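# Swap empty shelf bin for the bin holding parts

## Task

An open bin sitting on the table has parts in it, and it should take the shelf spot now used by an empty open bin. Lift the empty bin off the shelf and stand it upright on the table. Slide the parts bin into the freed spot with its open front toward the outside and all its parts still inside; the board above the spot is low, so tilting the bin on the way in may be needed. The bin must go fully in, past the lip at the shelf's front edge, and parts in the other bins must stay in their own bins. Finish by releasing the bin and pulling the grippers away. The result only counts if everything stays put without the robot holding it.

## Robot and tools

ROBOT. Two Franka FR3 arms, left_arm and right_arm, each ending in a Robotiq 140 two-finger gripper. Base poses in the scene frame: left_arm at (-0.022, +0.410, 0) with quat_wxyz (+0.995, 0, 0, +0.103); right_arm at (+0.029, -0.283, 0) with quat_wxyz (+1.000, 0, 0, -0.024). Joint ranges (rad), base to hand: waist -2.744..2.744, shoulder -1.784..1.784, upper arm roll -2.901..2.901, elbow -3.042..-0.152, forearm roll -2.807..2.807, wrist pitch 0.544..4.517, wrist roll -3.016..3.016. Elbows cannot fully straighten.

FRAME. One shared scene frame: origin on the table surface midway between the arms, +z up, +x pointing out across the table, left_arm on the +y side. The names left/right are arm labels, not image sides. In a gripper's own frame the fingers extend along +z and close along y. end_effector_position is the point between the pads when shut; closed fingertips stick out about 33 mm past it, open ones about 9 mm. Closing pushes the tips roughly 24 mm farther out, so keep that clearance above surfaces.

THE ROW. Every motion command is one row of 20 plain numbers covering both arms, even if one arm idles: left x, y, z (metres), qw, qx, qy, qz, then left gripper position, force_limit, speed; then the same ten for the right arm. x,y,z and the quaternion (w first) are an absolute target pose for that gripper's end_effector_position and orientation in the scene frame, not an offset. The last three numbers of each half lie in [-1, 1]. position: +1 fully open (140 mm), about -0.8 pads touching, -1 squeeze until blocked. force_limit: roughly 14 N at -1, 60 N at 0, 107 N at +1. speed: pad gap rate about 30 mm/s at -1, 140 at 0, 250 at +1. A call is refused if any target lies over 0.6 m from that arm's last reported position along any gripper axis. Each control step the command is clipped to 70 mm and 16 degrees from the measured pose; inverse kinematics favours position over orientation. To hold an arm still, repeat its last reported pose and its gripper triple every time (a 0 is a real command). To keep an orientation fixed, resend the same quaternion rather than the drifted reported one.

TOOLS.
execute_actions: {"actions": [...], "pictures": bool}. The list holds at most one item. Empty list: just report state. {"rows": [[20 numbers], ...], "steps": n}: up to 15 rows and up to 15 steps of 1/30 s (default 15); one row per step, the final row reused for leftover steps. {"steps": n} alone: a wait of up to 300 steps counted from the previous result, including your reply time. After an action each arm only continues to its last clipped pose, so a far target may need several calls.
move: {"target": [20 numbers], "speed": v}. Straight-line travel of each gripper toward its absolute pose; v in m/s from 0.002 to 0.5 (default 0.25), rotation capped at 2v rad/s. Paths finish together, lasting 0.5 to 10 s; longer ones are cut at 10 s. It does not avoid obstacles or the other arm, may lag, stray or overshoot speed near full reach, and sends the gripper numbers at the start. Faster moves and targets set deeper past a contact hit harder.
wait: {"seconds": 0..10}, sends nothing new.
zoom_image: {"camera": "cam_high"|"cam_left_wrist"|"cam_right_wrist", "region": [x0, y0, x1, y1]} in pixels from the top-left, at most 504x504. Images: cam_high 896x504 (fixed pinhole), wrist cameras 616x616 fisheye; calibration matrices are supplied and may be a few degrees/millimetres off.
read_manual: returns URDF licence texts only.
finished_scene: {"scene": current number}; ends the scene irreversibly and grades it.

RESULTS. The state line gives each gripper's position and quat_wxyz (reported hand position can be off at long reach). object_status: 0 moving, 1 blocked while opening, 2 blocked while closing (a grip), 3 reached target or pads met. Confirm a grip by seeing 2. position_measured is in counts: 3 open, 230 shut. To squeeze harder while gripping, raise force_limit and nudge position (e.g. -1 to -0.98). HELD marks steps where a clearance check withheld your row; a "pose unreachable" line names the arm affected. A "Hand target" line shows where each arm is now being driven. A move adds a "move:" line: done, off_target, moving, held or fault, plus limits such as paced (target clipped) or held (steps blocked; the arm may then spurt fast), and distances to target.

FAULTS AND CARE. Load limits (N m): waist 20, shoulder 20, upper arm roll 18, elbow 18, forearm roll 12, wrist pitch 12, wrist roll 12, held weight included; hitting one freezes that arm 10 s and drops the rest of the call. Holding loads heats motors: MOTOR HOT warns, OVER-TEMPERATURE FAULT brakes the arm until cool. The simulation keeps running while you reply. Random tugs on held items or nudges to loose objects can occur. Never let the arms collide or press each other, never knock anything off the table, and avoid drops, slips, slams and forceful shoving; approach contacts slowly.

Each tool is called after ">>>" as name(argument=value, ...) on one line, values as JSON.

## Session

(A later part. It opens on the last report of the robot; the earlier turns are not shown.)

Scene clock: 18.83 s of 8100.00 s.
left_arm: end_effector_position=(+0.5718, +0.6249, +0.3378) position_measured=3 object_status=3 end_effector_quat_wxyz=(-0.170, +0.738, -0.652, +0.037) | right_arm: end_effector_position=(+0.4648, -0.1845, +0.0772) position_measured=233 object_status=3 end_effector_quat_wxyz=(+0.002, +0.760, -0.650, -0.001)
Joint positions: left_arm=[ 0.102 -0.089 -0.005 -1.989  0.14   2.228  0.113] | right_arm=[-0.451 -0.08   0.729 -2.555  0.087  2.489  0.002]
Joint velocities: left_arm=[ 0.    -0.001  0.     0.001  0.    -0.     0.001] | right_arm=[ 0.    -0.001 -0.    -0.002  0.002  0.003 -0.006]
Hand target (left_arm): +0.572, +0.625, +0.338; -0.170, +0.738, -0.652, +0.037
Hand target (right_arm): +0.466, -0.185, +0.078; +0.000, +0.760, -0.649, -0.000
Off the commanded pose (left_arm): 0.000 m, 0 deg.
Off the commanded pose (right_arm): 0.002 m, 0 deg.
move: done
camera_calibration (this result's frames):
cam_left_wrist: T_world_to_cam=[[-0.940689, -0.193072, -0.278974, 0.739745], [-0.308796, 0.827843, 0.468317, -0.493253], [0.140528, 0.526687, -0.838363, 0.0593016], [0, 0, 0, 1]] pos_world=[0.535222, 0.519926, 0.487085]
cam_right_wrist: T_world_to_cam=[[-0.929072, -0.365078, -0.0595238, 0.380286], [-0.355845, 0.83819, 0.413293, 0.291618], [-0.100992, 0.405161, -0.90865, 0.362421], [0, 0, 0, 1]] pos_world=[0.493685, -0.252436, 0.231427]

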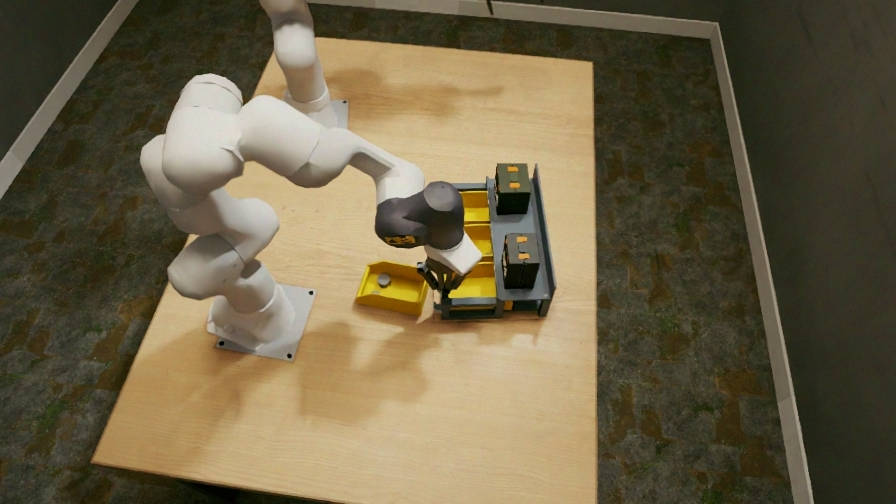

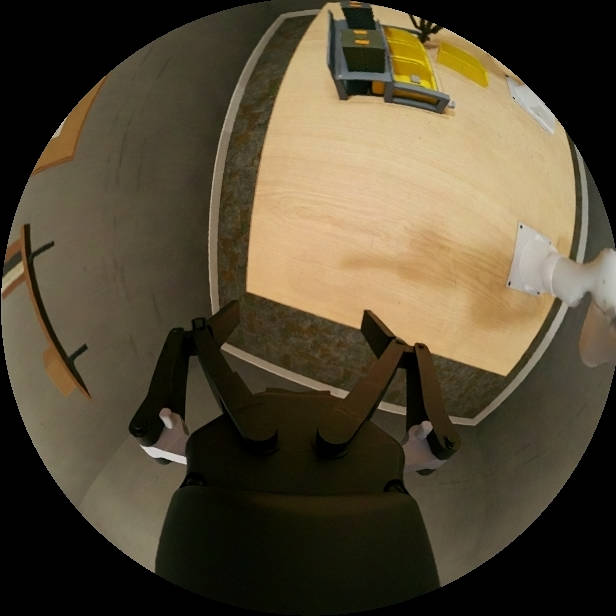

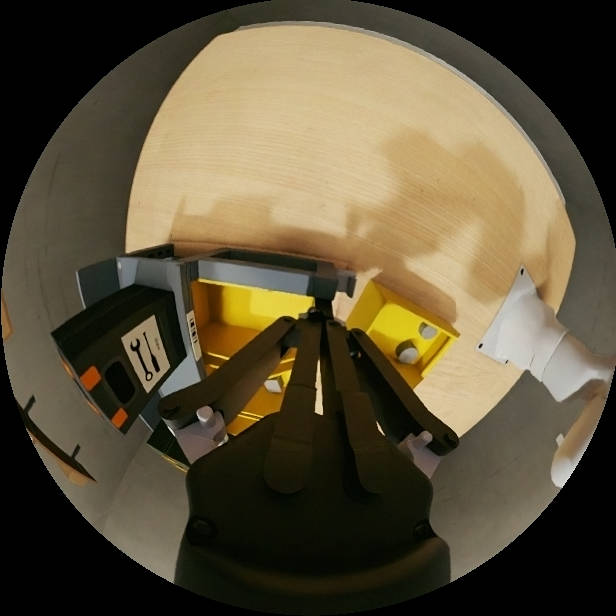

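>>> move(target=[0.5718,0.6249,0.3378,-0.17,0.738,-0.652,0.037,1,0,0,0.466,-0.175,0.078,0,0.76,-0.649,0,-0.55,0,0], speed=0.05)

>>> move(target=[0.5718,0.6249,0.3378,-0.17,0.738,-0.652,0.037,1,0,0,0.466,-0.175,0.06,0,0.76,-0.649,0,-0.55,0,0], speed=0.03)

>>> move(target=[0.5718,0.6249,0.3378,-0.17,0.738,-0.652,0.037,1,0,0,0.466,-0.175,0.06,0,0.76,-0.649,0,-1,0,-0.8], speed=0.05)

>>> zoom_image(camera="cam_right_wrist", region=[230,240,400,400])

Scene clock: 20.70 s of 8100.00 s.
left_arm: end_effector_position=(+0.5718, +0.6249, +0.3378) position_measured=3 object_status=3 end_effector_quat_wxyz=(-0.170, +0.738, -0.652, +0.037) | right_arm: end_effector_position=(+0.4648, -0.1766, +0.0780) position_measured=199 object_status=3 end_effector_quat_wxyz=(+0.001, +0.762, -0.648, -0.001)
Joint positions: left_arm=[ 0.102 -0.089 -0.005 -1.989  0.14   2.228  0.113] | right_arm=[-0.448 -0.079  0.743 -2.552  0.088  2.489  0.014]
Joint velocities: left_arm=[ 0.001  0.    -0.     0.001  0.001  0.     0.001] | right_arm=[ 0.001  0.001  0.006 -0.001 -0.     0.001  0.014]
Hand target (left_arm): +0.572, +0.625, +0.338; -0.170, +0.738, -0.652, +0.037
Hand target (right_arm): +0.466, -0.175, +0.078; +0.000, +0.760, -0.649, +0.000
Off the commanded pose (left_arm): 0.000 m, 0 deg.
Off the commanded pose (right_arm): 0.002 m, 0 deg.
move: done
camera_calibration (this result's frames):
cam_left_wrist: T_world_to_cam=[[-0.940689, -0.193071, -0.278974, 0.739745], [-0.308796, 0.827843, 0.468317, -0.493253], [0.140528, 0.526687, -0.838363, 0.0593016], [0, 0, 0, 1]] pos_world=[0.535222, 0.519926, 0.487085]
cam_right_wrist: T_world_to_cam=[[-0.926845, -0.370276, -0.0620766, 0.381369], [-0.361638, 0.836052, 0.412595, 0.287111], [-0.100875, 0.404861, -0.908797, 0.359812], [0, 0, 0, 1]] pos_world=[0.493597, -0.244502, 0.23221]

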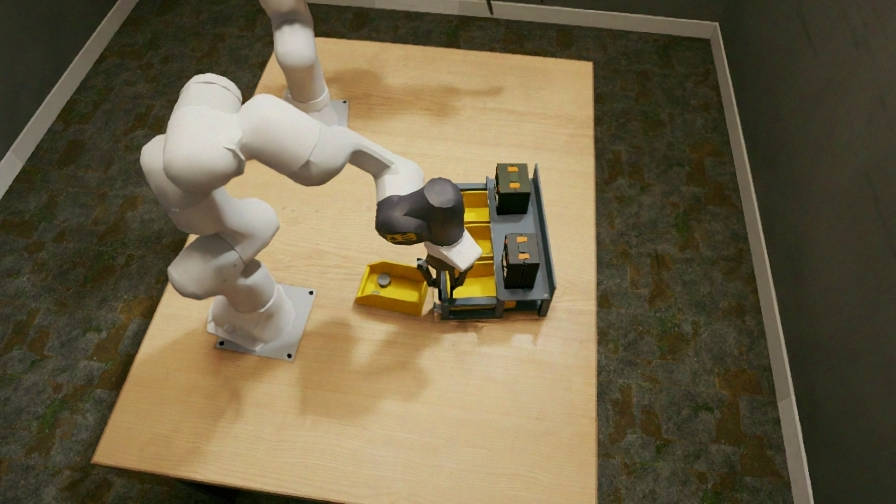

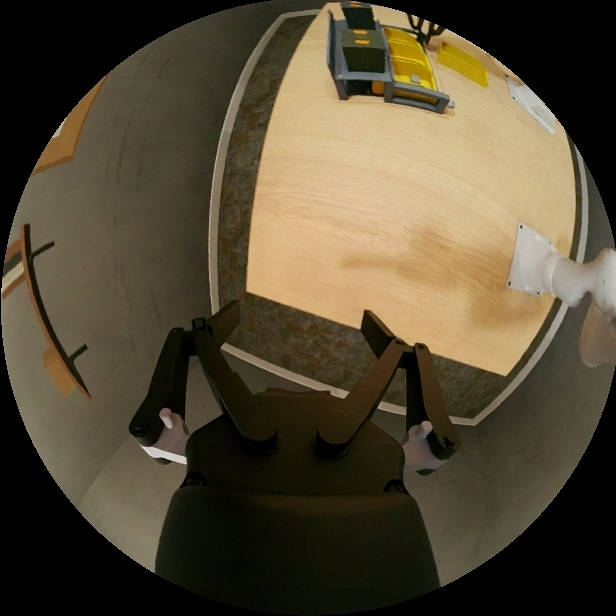

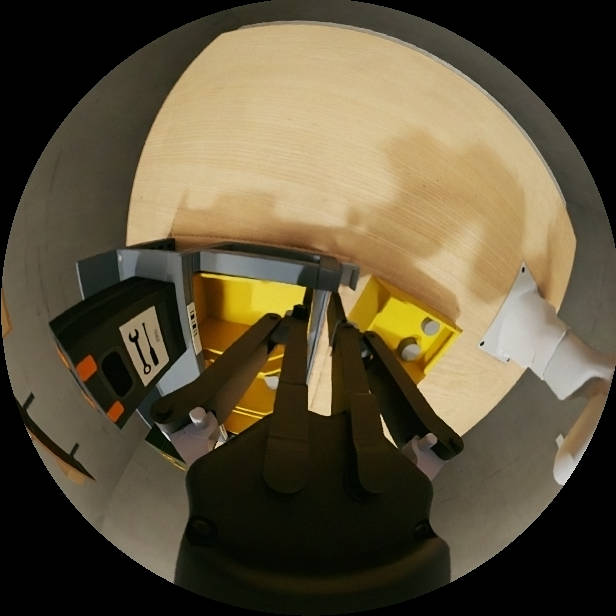

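Scene clock: 21.90 s of 8100.00 s.
left_arm: end_effector_position=(+0.5718, +0.6249, +0.3378) position_measured=3 object_status=3 end_effector_quat_wxyz=(-0.170, +0.738, -0.652, +0.037) | right_arm: end_effector_position=(+0.4654, -0.1737, +0.0614) position_measured=199 object_status=3 end_effector_quat_wxyz=(+0.000, +0.763, -0.646, -0.001)
Joint positions: left_arm=[ 0.102 -0.089 -0.005 -1.989  0.14   2.228  0.113] | right_arm=[-0.451 -0.023  0.747 -2.558  0.028  2.54   0.058]
Joint velocities: left_arm=[ 0.001  0.     0.001  0.    -0.002 -0.    -0.001] | right_arm=[ 0.001  0.001 -0.001  0.    -0.005  0.008  0.015]
Hand target (left_arm): +0.572, +0.625, +0.338; -0.170, +0.738, -0.652, +0.037
Hand target (right_arm): +0.466, -0.175, +0.060; -0.000, +0.761, -0.649, +0.000
Off the commanded pose (left_arm): 0.000 m, 0 deg.
Off the commanded pose (right_arm): 0.002 m, 1 deg.
move: done
camera_calibration (this result's frames):
cam_left_wrist: T_world_to_cam=[[-0.940689, -0.193071, -0.278974, 0.739745], [-0.308796, 0.827843, 0.468317, -0.493253], [0.140528, 0.526687, -0.838363, 0.0593016], [0, 0, 0, 1]] pos_world=[0.535222, 0.519926, 0.487085]
cam_right_wrist: T_world_to_cam=[[-0.924957, -0.37474, -0.0634385, 0.380444], [-0.366152, 0.833824, 0.413122, 0.29339], [-0.101917, 0.405348, -0.908463, 0.344134], [0, 0, 0, 1]] pos_world=[0.494392, -0.241562, 0.215562]

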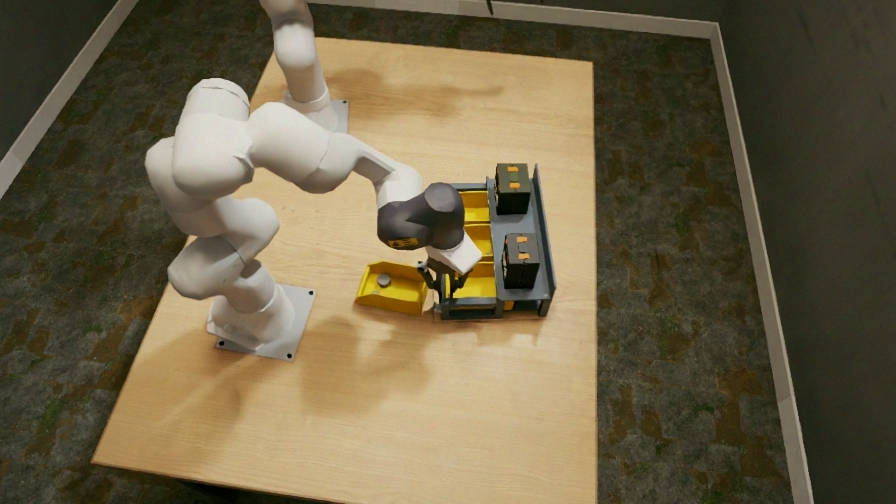

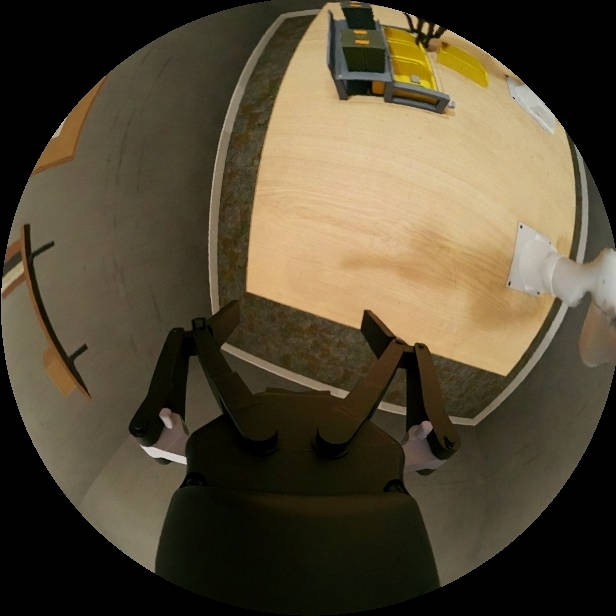

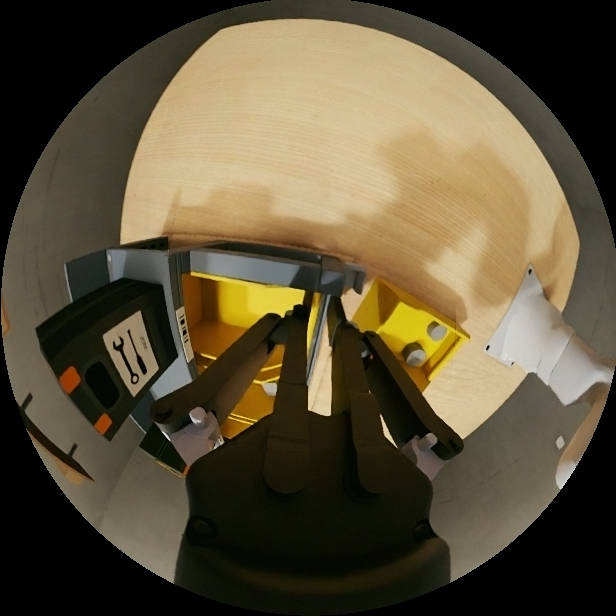

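Scene clock: 22.60 s of 8100.00 s.
left_arm: end_effector_position=(+0.5718, +0.6249, +0.3378) position_measured=3 object_status=3 end_effector_quat_wxyz=(-0.170, +0.738, -0.652, +0.037) | right_arm: end_effector_position=(+0.4659, -0.1737, +0.0615) position_measured=221 object_status=2 end_effector_quat_wxyz=(+0.000, +0.763, -0.647, +0.000)
Joint positions: left_arm=[ 0.102 -0.089 -0.005 -1.989  0.14   2.228  0.113] | right_arm=[-0.451 -0.023  0.747 -2.558  0.026  2.541  0.062]
Joint velocities: left_arm=[-0.     0.    -0.001  0.001 -0.002 -0.     0.   ] | right_arm=[ 0.     0.001  0.     0.001 -0.     0.001  0.004]
Hand target (left_arm): +0.572, +0.625, +0.338; -0.170, +0.738, -0.652, +0.037
Hand target (right_arm): +0.466, -0.175, +0.060; -0.000, +0.760, -0.649, -0.000
Off the commanded pose (left_arm): 0.000 m, 0 deg.
Off the commanded pose (right_arm): 0.002 m, 0 deg.
move: done
camera_calibration (this result's frames):
cam_left_wrist: T_world_to_cam=[[-0.94069, -0.193071, -0.278974, 0.739745], [-0.308796, 0.827843, 0.468317, -0.493253], [0.140529, 0.526687, -0.838363, 0.0593016], [0, 0, 0, 1]] pos_world=[0.535222, 0.519926, 0.487085]
cam_right_wrist: T_world_to_cam=[[-0.925654, -0.372834, -0.0644967, 0.381621], [-0.364968, 0.834825, 0.412147, 0.293235], [-0.099819, 0.405044, -0.908832, 0.343319], [0, 0, 0, 1]] pos_world=[0.49454, -0.241578, 0.215776]

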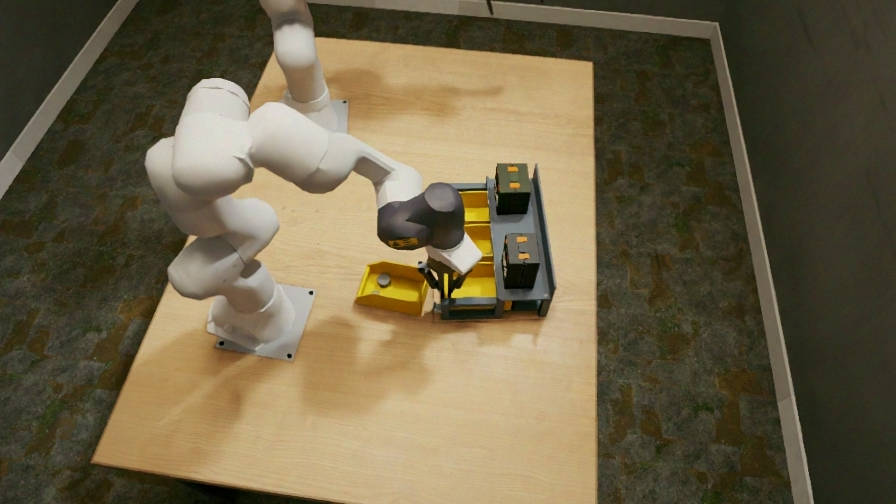

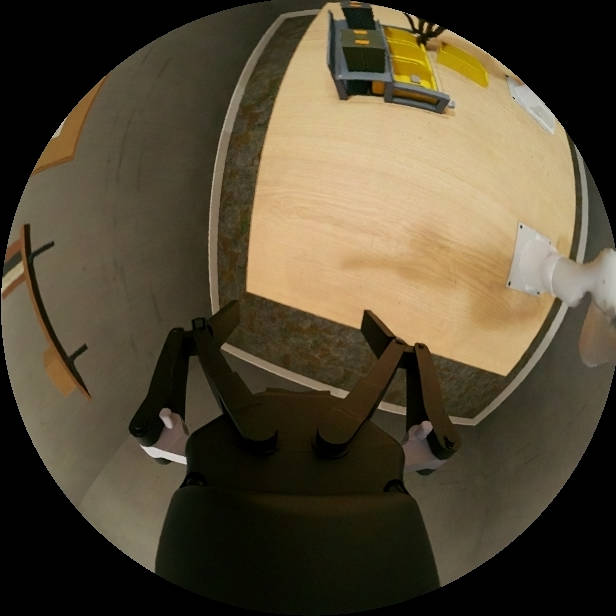

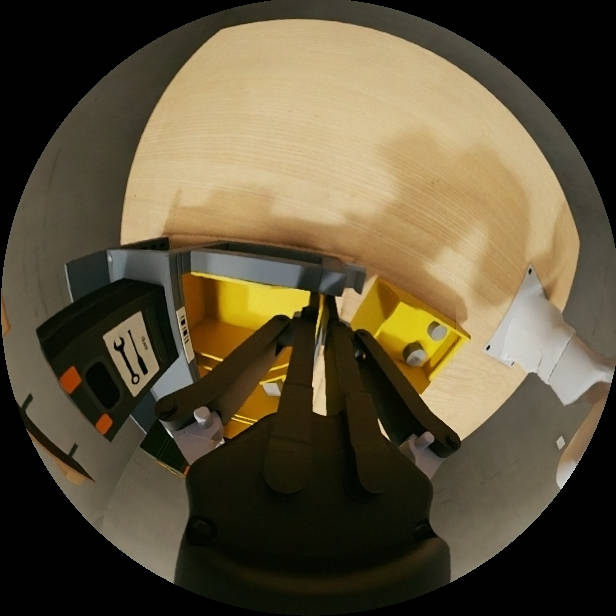

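Region (230, 240, 400, 400) of cam_right_wrist's 616x616 image, scaled by 2.965, with more detail than that image has; it fills the top 474 rows of this view, and the rest is white.

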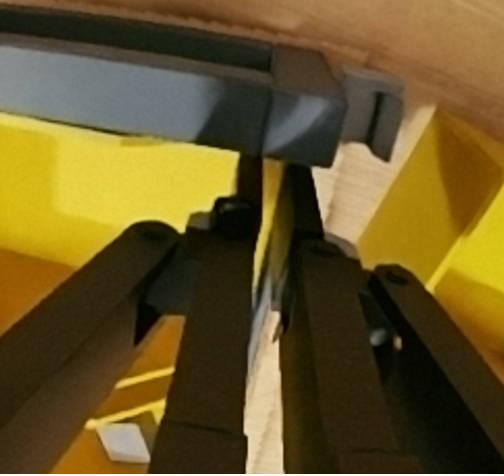

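>>> move(target=[0.5718,0.6249,0.3378,-0.17,0.738,-0.652,0.037,1,0,0,0.466,-0.175,0.06,0,0.76,-0.649,0,-0.98,0.6,-0.8], speed=0.05)

>>> move(target=[0.5718,0.6249,0.3378,-0.17,0.738,-0.652,0.037,1,0,0,0.468,-0.175,0.10,0.101,0.753,-0.643,-0.082,-0.98,0.6,-0.8], speed=0.04)

>>> zoom_image(camera="cam_high", region=[370,200,550,340])

Scene clock: 25.17 s of 8100.00 s.
left_arm: end_effector_position=(+0.5718, +0.6249, +0.3378) position_measured=3 object_status=3 end_effector_quat_wxyz=(-0.170, +0.738, -0.652, +0.037) | right_arm: end_effector_position=(+0.4661, -0.1737, +0.0616) position_measured=224 object_status=2 end_effector_quat_wxyz=(+0.000, +0.762, -0.647, +0.000)
Joint positions: left_arm=[ 0.102 -0.089 -0.005 -1.989  0.14   2.228  0.113] | right_arm=[-0.451 -0.023  0.747 -2.558  0.026  2.541  0.062]
Joint velocities: left_arm=[-0.001 -0.001  0.    -0.001  0.001  0.    -0.001] | right_arm=[-0.001  0.     0.    -0.    -0.001  0.     0.   ]
Hand target (left_arm): +0.572, +0.625, +0.338; -0.170, +0.738, -0.652, +0.037
Hand target (right_arm): +0.466, -0.175, +0.060; -0.000, +0.760, -0.649, -0.000
Off the commanded pose (left_arm): 0.000 m, 0 deg.
Off the commanded pose (right_arm): 0.002 m, 0 deg.
move: done
camera_calibration (this result's frames):
cam_left_wrist: T_world_to_cam=[[-0.940689, -0.193071, -0.278974, 0.739745], [-0.308796, 0.827843, 0.468317, -0.493253], [0.140528, 0.526687, -0.838363, 0.0593015], [0, 0, 0, 1]] pos_world=[0.535222, 0.519926, 0.487085]
cam_right_wrist: T_world_to_cam=[[-0.925857, -0.372262, -0.0648744, 0.38202], [-0.364621, 0.835053, 0.411992, 0.293145], [-0.0991957, 0.405101, -0.908875, 0.343111], [0, 0, 0, 1]] pos_world=[0.494618, -0.241574, 0.215855]

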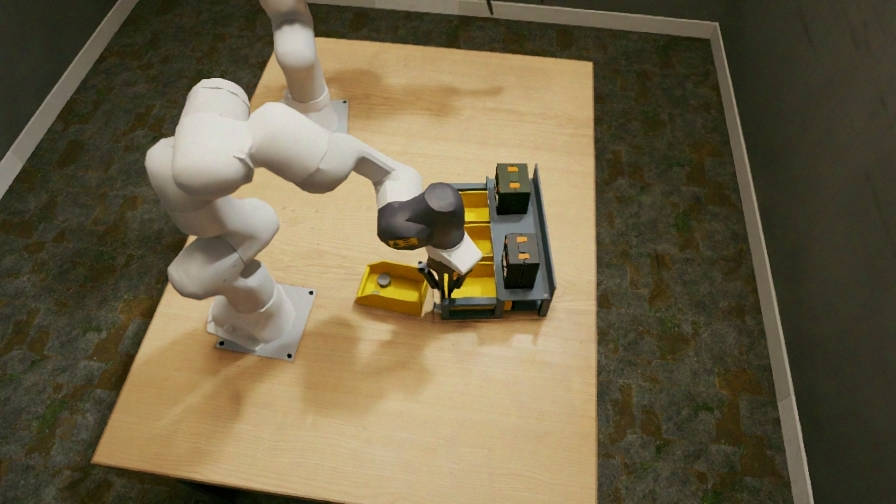

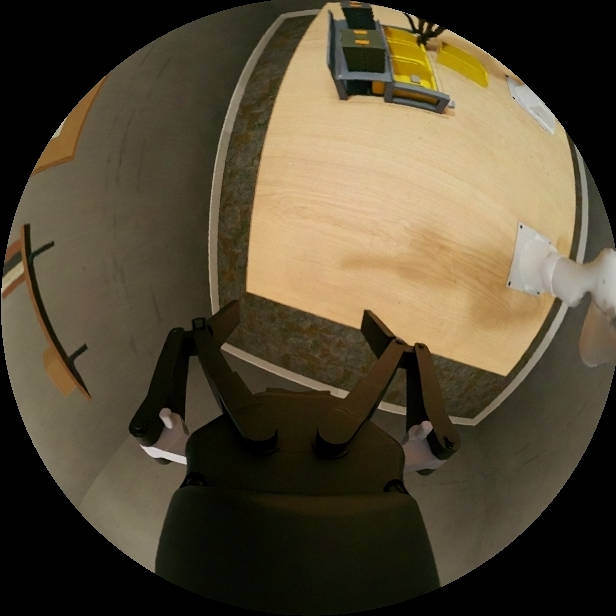

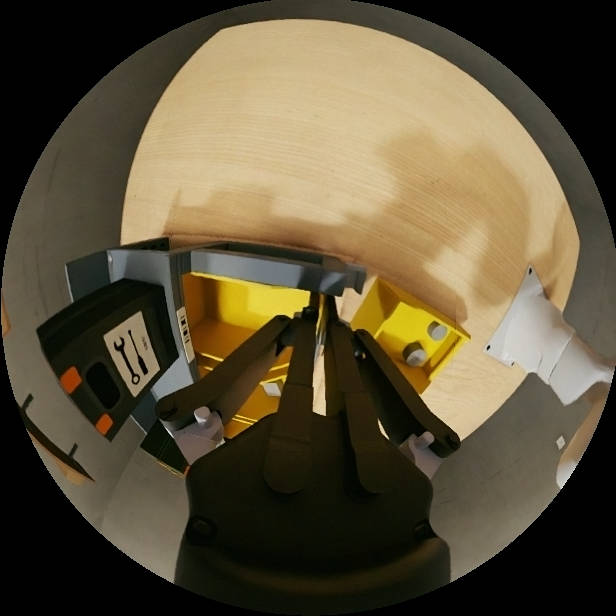

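Scene clock: 28.80 s of 8100.00 s.
left_arm: end_effector_position=(+0.5718, +0.6249, +0.3378) position_measured=3 object_status=3 end_effector_quat_wxyz=(-0.170, +0.738, -0.652, +0.037) | right_arm: end_effector_position=(+0.4703, -0.1718, +0.1032) position_measured=224 object_status=2 end_effector_quat_wxyz=(+0.095, +0.757, -0.641, -0.082)
Joint positions: left_arm=[ 0.102 -0.089 -0.005 -1.989  0.14   2.228  0.113] | right_arm=[-0.445  0.136  0.738 -2.232 -0.078  2.08   0.133]
Joint velocities: left_arm=[ 0.001 -0.    -0.001  0.002  0.     0.001 -0.   ] | right_arm=[ 0.002  0.002  0.001  0.002 -0.002 -0.016  0.005]
Hand target (left_arm): +0.572, +0.625, +0.338; -0.170, +0.738, -0.652, +0.037
Hand target (right_arm): +0.468, -0.173, +0.103; +0.100, +0.755, -0.643, -0.083
Off the commanded pose (left_arm): 0.000 m, 0 deg.
Off the commanded pose (right_arm): 0.005 m, 1 deg.
move: off_target (right_arm)
camera_calibration (this result's frames):
cam_left_wrist: T_world_to_cam=[[-0.940689, -0.193071, -0.278974, 0.739745], [-0.308796, 0.827843, 0.468317, -0.493253], [0.140528, 0.526687, -0.838363, 0.0593016], [0, 0, 0, 1]] pos_world=[0.535222, 0.519926, 0.487085]
cam_right_wrist: T_world_to_cam=[[-0.910668, -0.372245, 0.179213, 0.357019], [-0.258096, 0.85132, 0.456772, 0.223997], [-0.322599, 0.369714, -0.871345, 0.475731], [0, 0, 0, 1]] pos_world=[0.536409, -0.233679, 0.248227]

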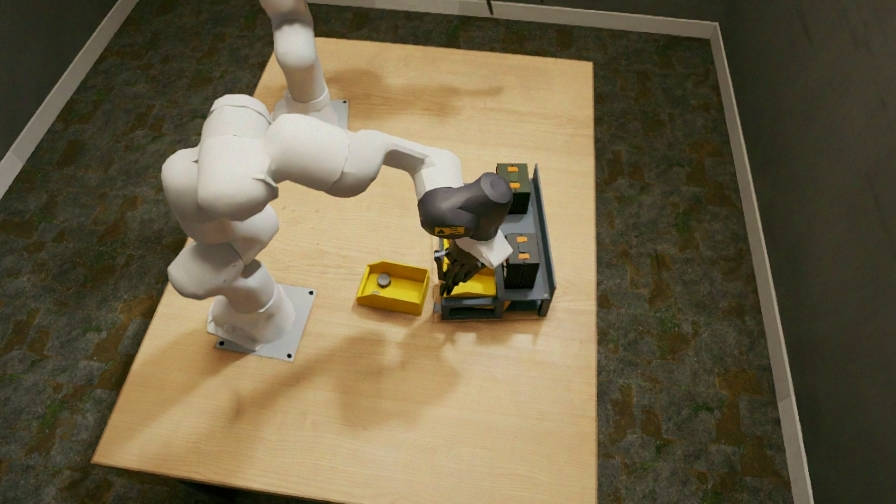

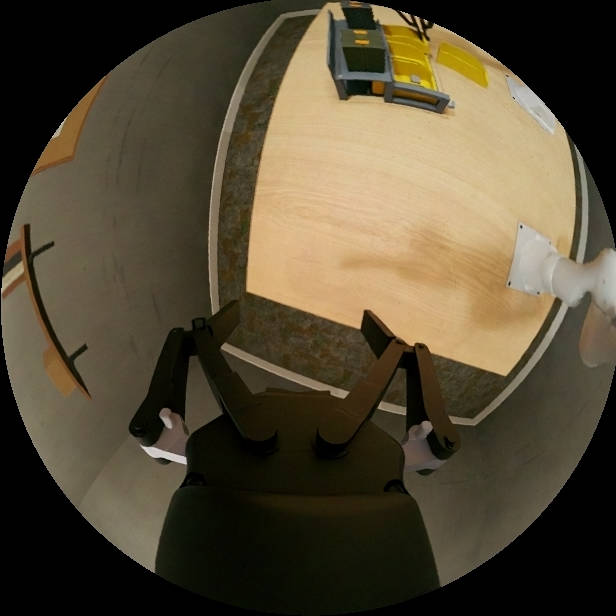

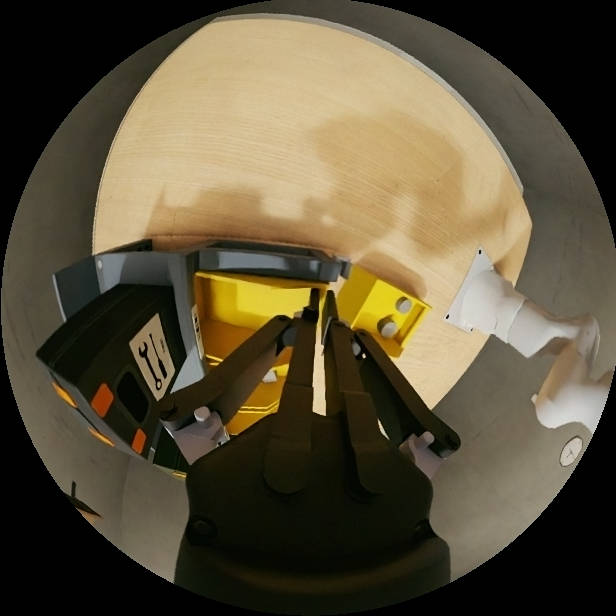

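Region (370, 200, 550, 340) of cam_high's 896x504 image, scaled by 2.800, with more detail than that image has.

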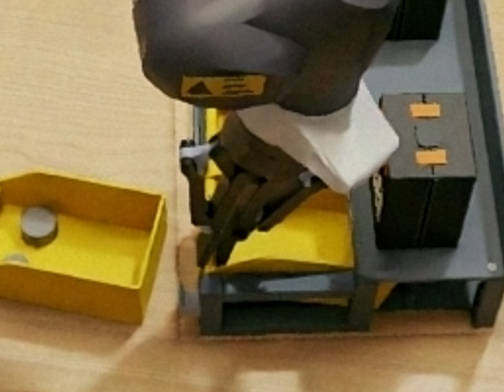

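>>> move(target=[0.5718,0.6249,0.3378,-0.17,0.738,-0.652,0.037,1,0,0,0.43,-0.182,0.135,0.168,0.742,-0.634,-0.137,-0.98,0.6,-0.8], speed=0.03)

>>> zoom_image(camera="cam_high", region=[370,200,550,340])

Scene clock: 33.53 s of 8100.00 s.
left_arm: end_effector_position=(+0.5718, +0.6249, +0.3378) position_measured=3 object_status=3 end_effector_quat_wxyz=(-0.170, +0.738, -0.652, +0.037) | right_arm: end_effector_position=(+0.4325, -0.1803, +0.1358) position_measured=224 object_status=2 end_effector_quat_wxyz=(+0.164, +0.747, -0.630, -0.135)
Joint positions: left_arm=[ 0.102 -0.089 -0.005 -1.989  0.14   2.228  0.113] | right_arm=[-0.441  0.148  0.741 -2.136 -0.065  1.817  0.127]
Joint velocities: left_arm=[ 0.001 -0.     0.002  0.001 -0.003 -0.     0.003] | right_arm=[-0.001  0.    -0.     0.001 -0.    -0.014  0.   ]
Hand target (left_arm): +0.572, +0.625, +0.338; -0.170, +0.738, -0.652, +0.037
Hand target (right_arm): +0.430, -0.182, +0.136; +0.168, +0.742, -0.634, -0.137
Off the commanded pose (left_arm): 0.000 m, 0 deg.
Off the commanded pose (right_arm): 0.003 m, 1 deg.
move: done
camera_calibration (this result's frames):
cam_left_wrist: T_world_to_cam=[[-0.940689, -0.193071, -0.278974, 0.739745], [-0.308796, 0.827843, 0.468317, -0.493253], [0.140528, 0.526687, -0.838363, 0.0593016], [0, 0, 0, 1]] pos_world=[0.535222, 0.519926, 0.487085]
cam_right_wrist: T_world_to_cam=[[-0.863387, -0.367206, 0.346009, 0.271405], [-0.182134, 0.866382, 0.464983, 0.175357], [-0.47052, 0.338441, -0.814904, 0.545795], [0, 0, 0, 1]] pos_world=[0.523074, -0.236984, 0.269324]

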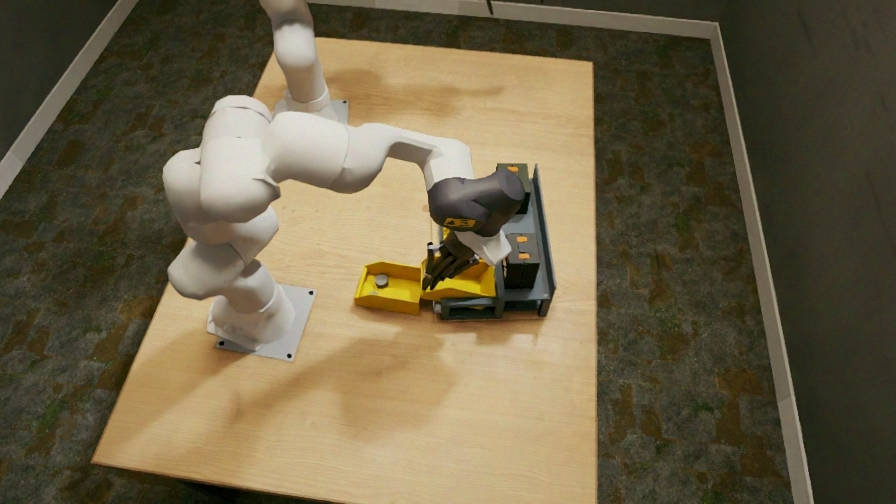

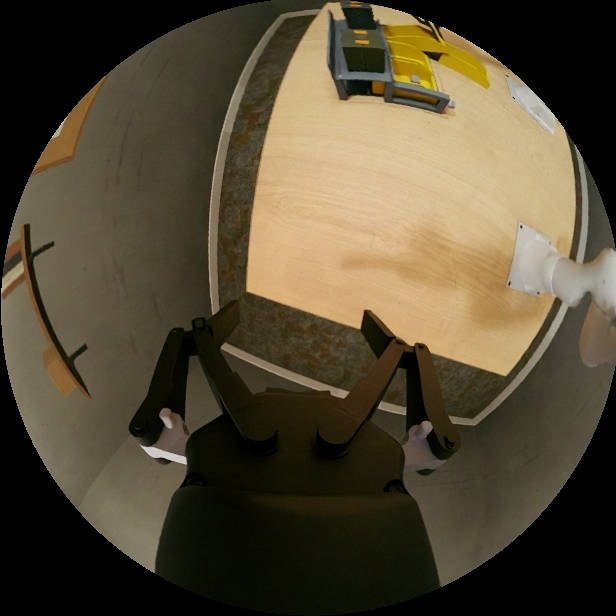

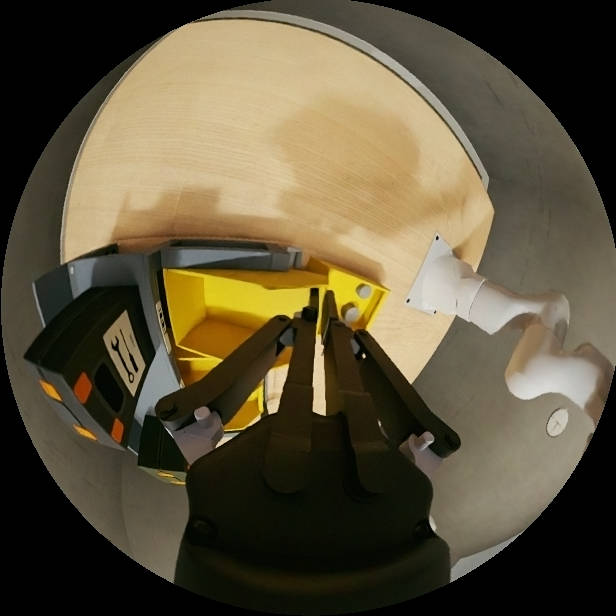

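Region (370, 200, 550, 340) of cam_high's 896x504 image, scaled by 2.800, with more detail than that image has.

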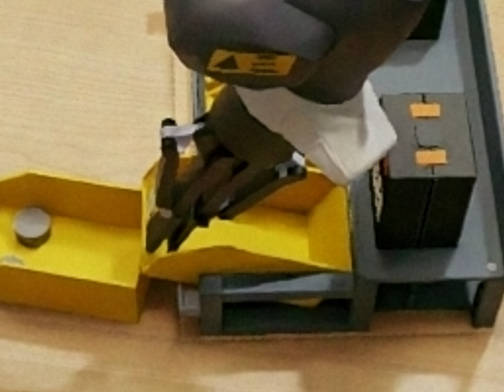

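>>> move(target=[0.5718,0.6249,0.3378,-0.17,0.738,-0.652,0.037,1,0,0,0.385,-0.19,0.175,0.168,0.742,-0.634,-0.137,-0.98,0.6,-0.8], speed=0.03)

>>> zoom_image(camera="cam_high", region=[330,180,550,340])

Scene clock: 36.47 s of 8100.00 s.
left_arm: end_effector_position=(+0.5718, +0.6249, +0.3378) position_measured=3 object_status=3 end_effector_quat_wxyz=(-0.170, +0.738, -0.652, +0.037) | right_arm: end_effector_position=(+0.3866, -0.1879, +0.1722) position_measured=224 object_status=2 end_effector_quat_wxyz=(+0.167, +0.744, -0.633, -0.136)
Joint positions: left_arm=[ 0.102 -0.089 -0.005 -1.989  0.14   2.228  0.113] | right_arm=[-0.454 -0.083  0.73  -2.25   0.07   1.753  0.025]
Joint velocities: left_arm=[-0.001 -0.     0.001 -0.001  0.001  0.     0.001] | right_arm=[-0.001 -0.003 -0.005 -0.003  0.005 -0.007 -0.019]
Hand target (left_arm): +0.572, +0.625, +0.338; -0.170, +0.738, -0.652, +0.037
Hand target (right_arm): +0.385, -0.191, +0.173; +0.169, +0.741, -0.635, -0.138
Off the commanded pose (left_arm): 0.000 m, 0 deg.
Off the commanded pose (right_arm): 0.004 m, 0 deg.
move: off_target (right_arm)
camera_calibration (this result's frames):
cam_left_wrist: T_world_to_cam=[[-0.940689, -0.193071, -0.278974, 0.739745], [-0.308796, 0.827843, 0.468317, -0.493253], [0.140528, 0.526687, -0.838363, 0.0593016], [0, 0, 0, 1]] pos_world=[0.535222, 0.519926, 0.487085]
cam_right_wrist: T_world_to_cam=[[-0.864058, -0.359048, 0.35283, 0.217024], [-0.173585, 0.870431, 0.460671, 0.154876], [-0.472517, 0.3368, -0.814428, 0.556815], [0, 0, 0, 1]] pos_world=[0.47751, -0.244422, 0.305566]

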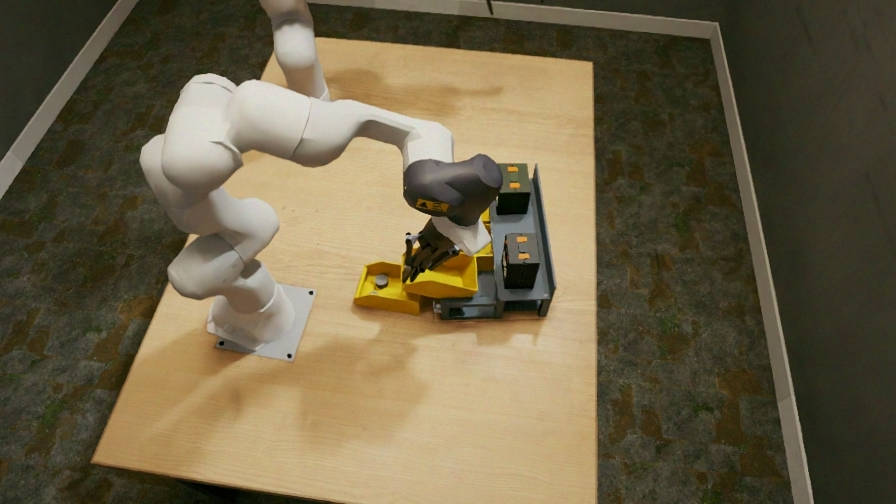

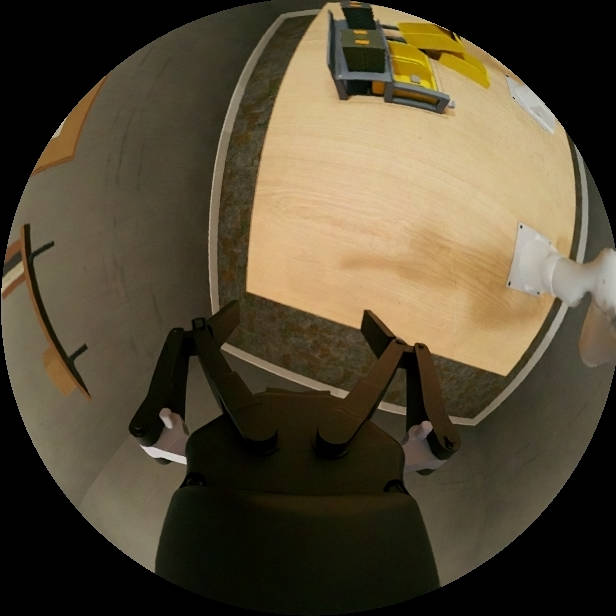

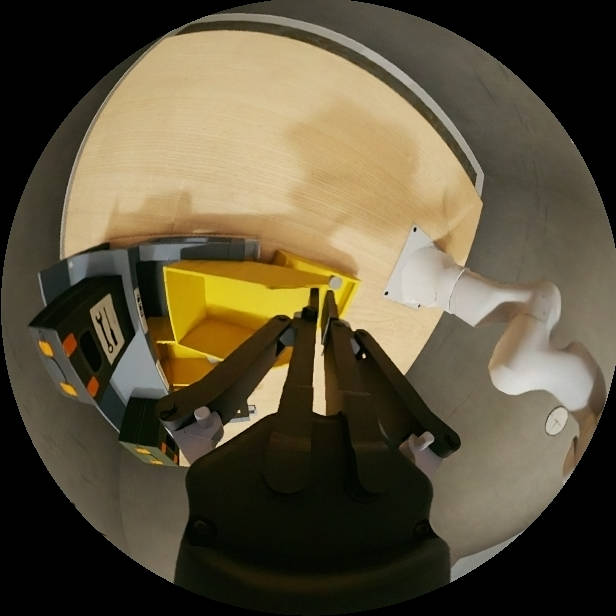

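Region (330, 180, 550, 340) of cam_high's 896x504 image, scaled by 2.291, with more detail than that image has; it fills the top 367 rows of this view, and the rest is white.

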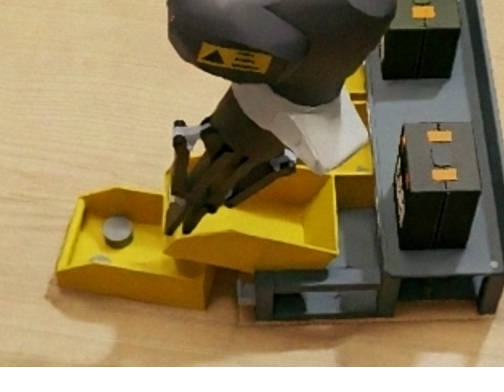

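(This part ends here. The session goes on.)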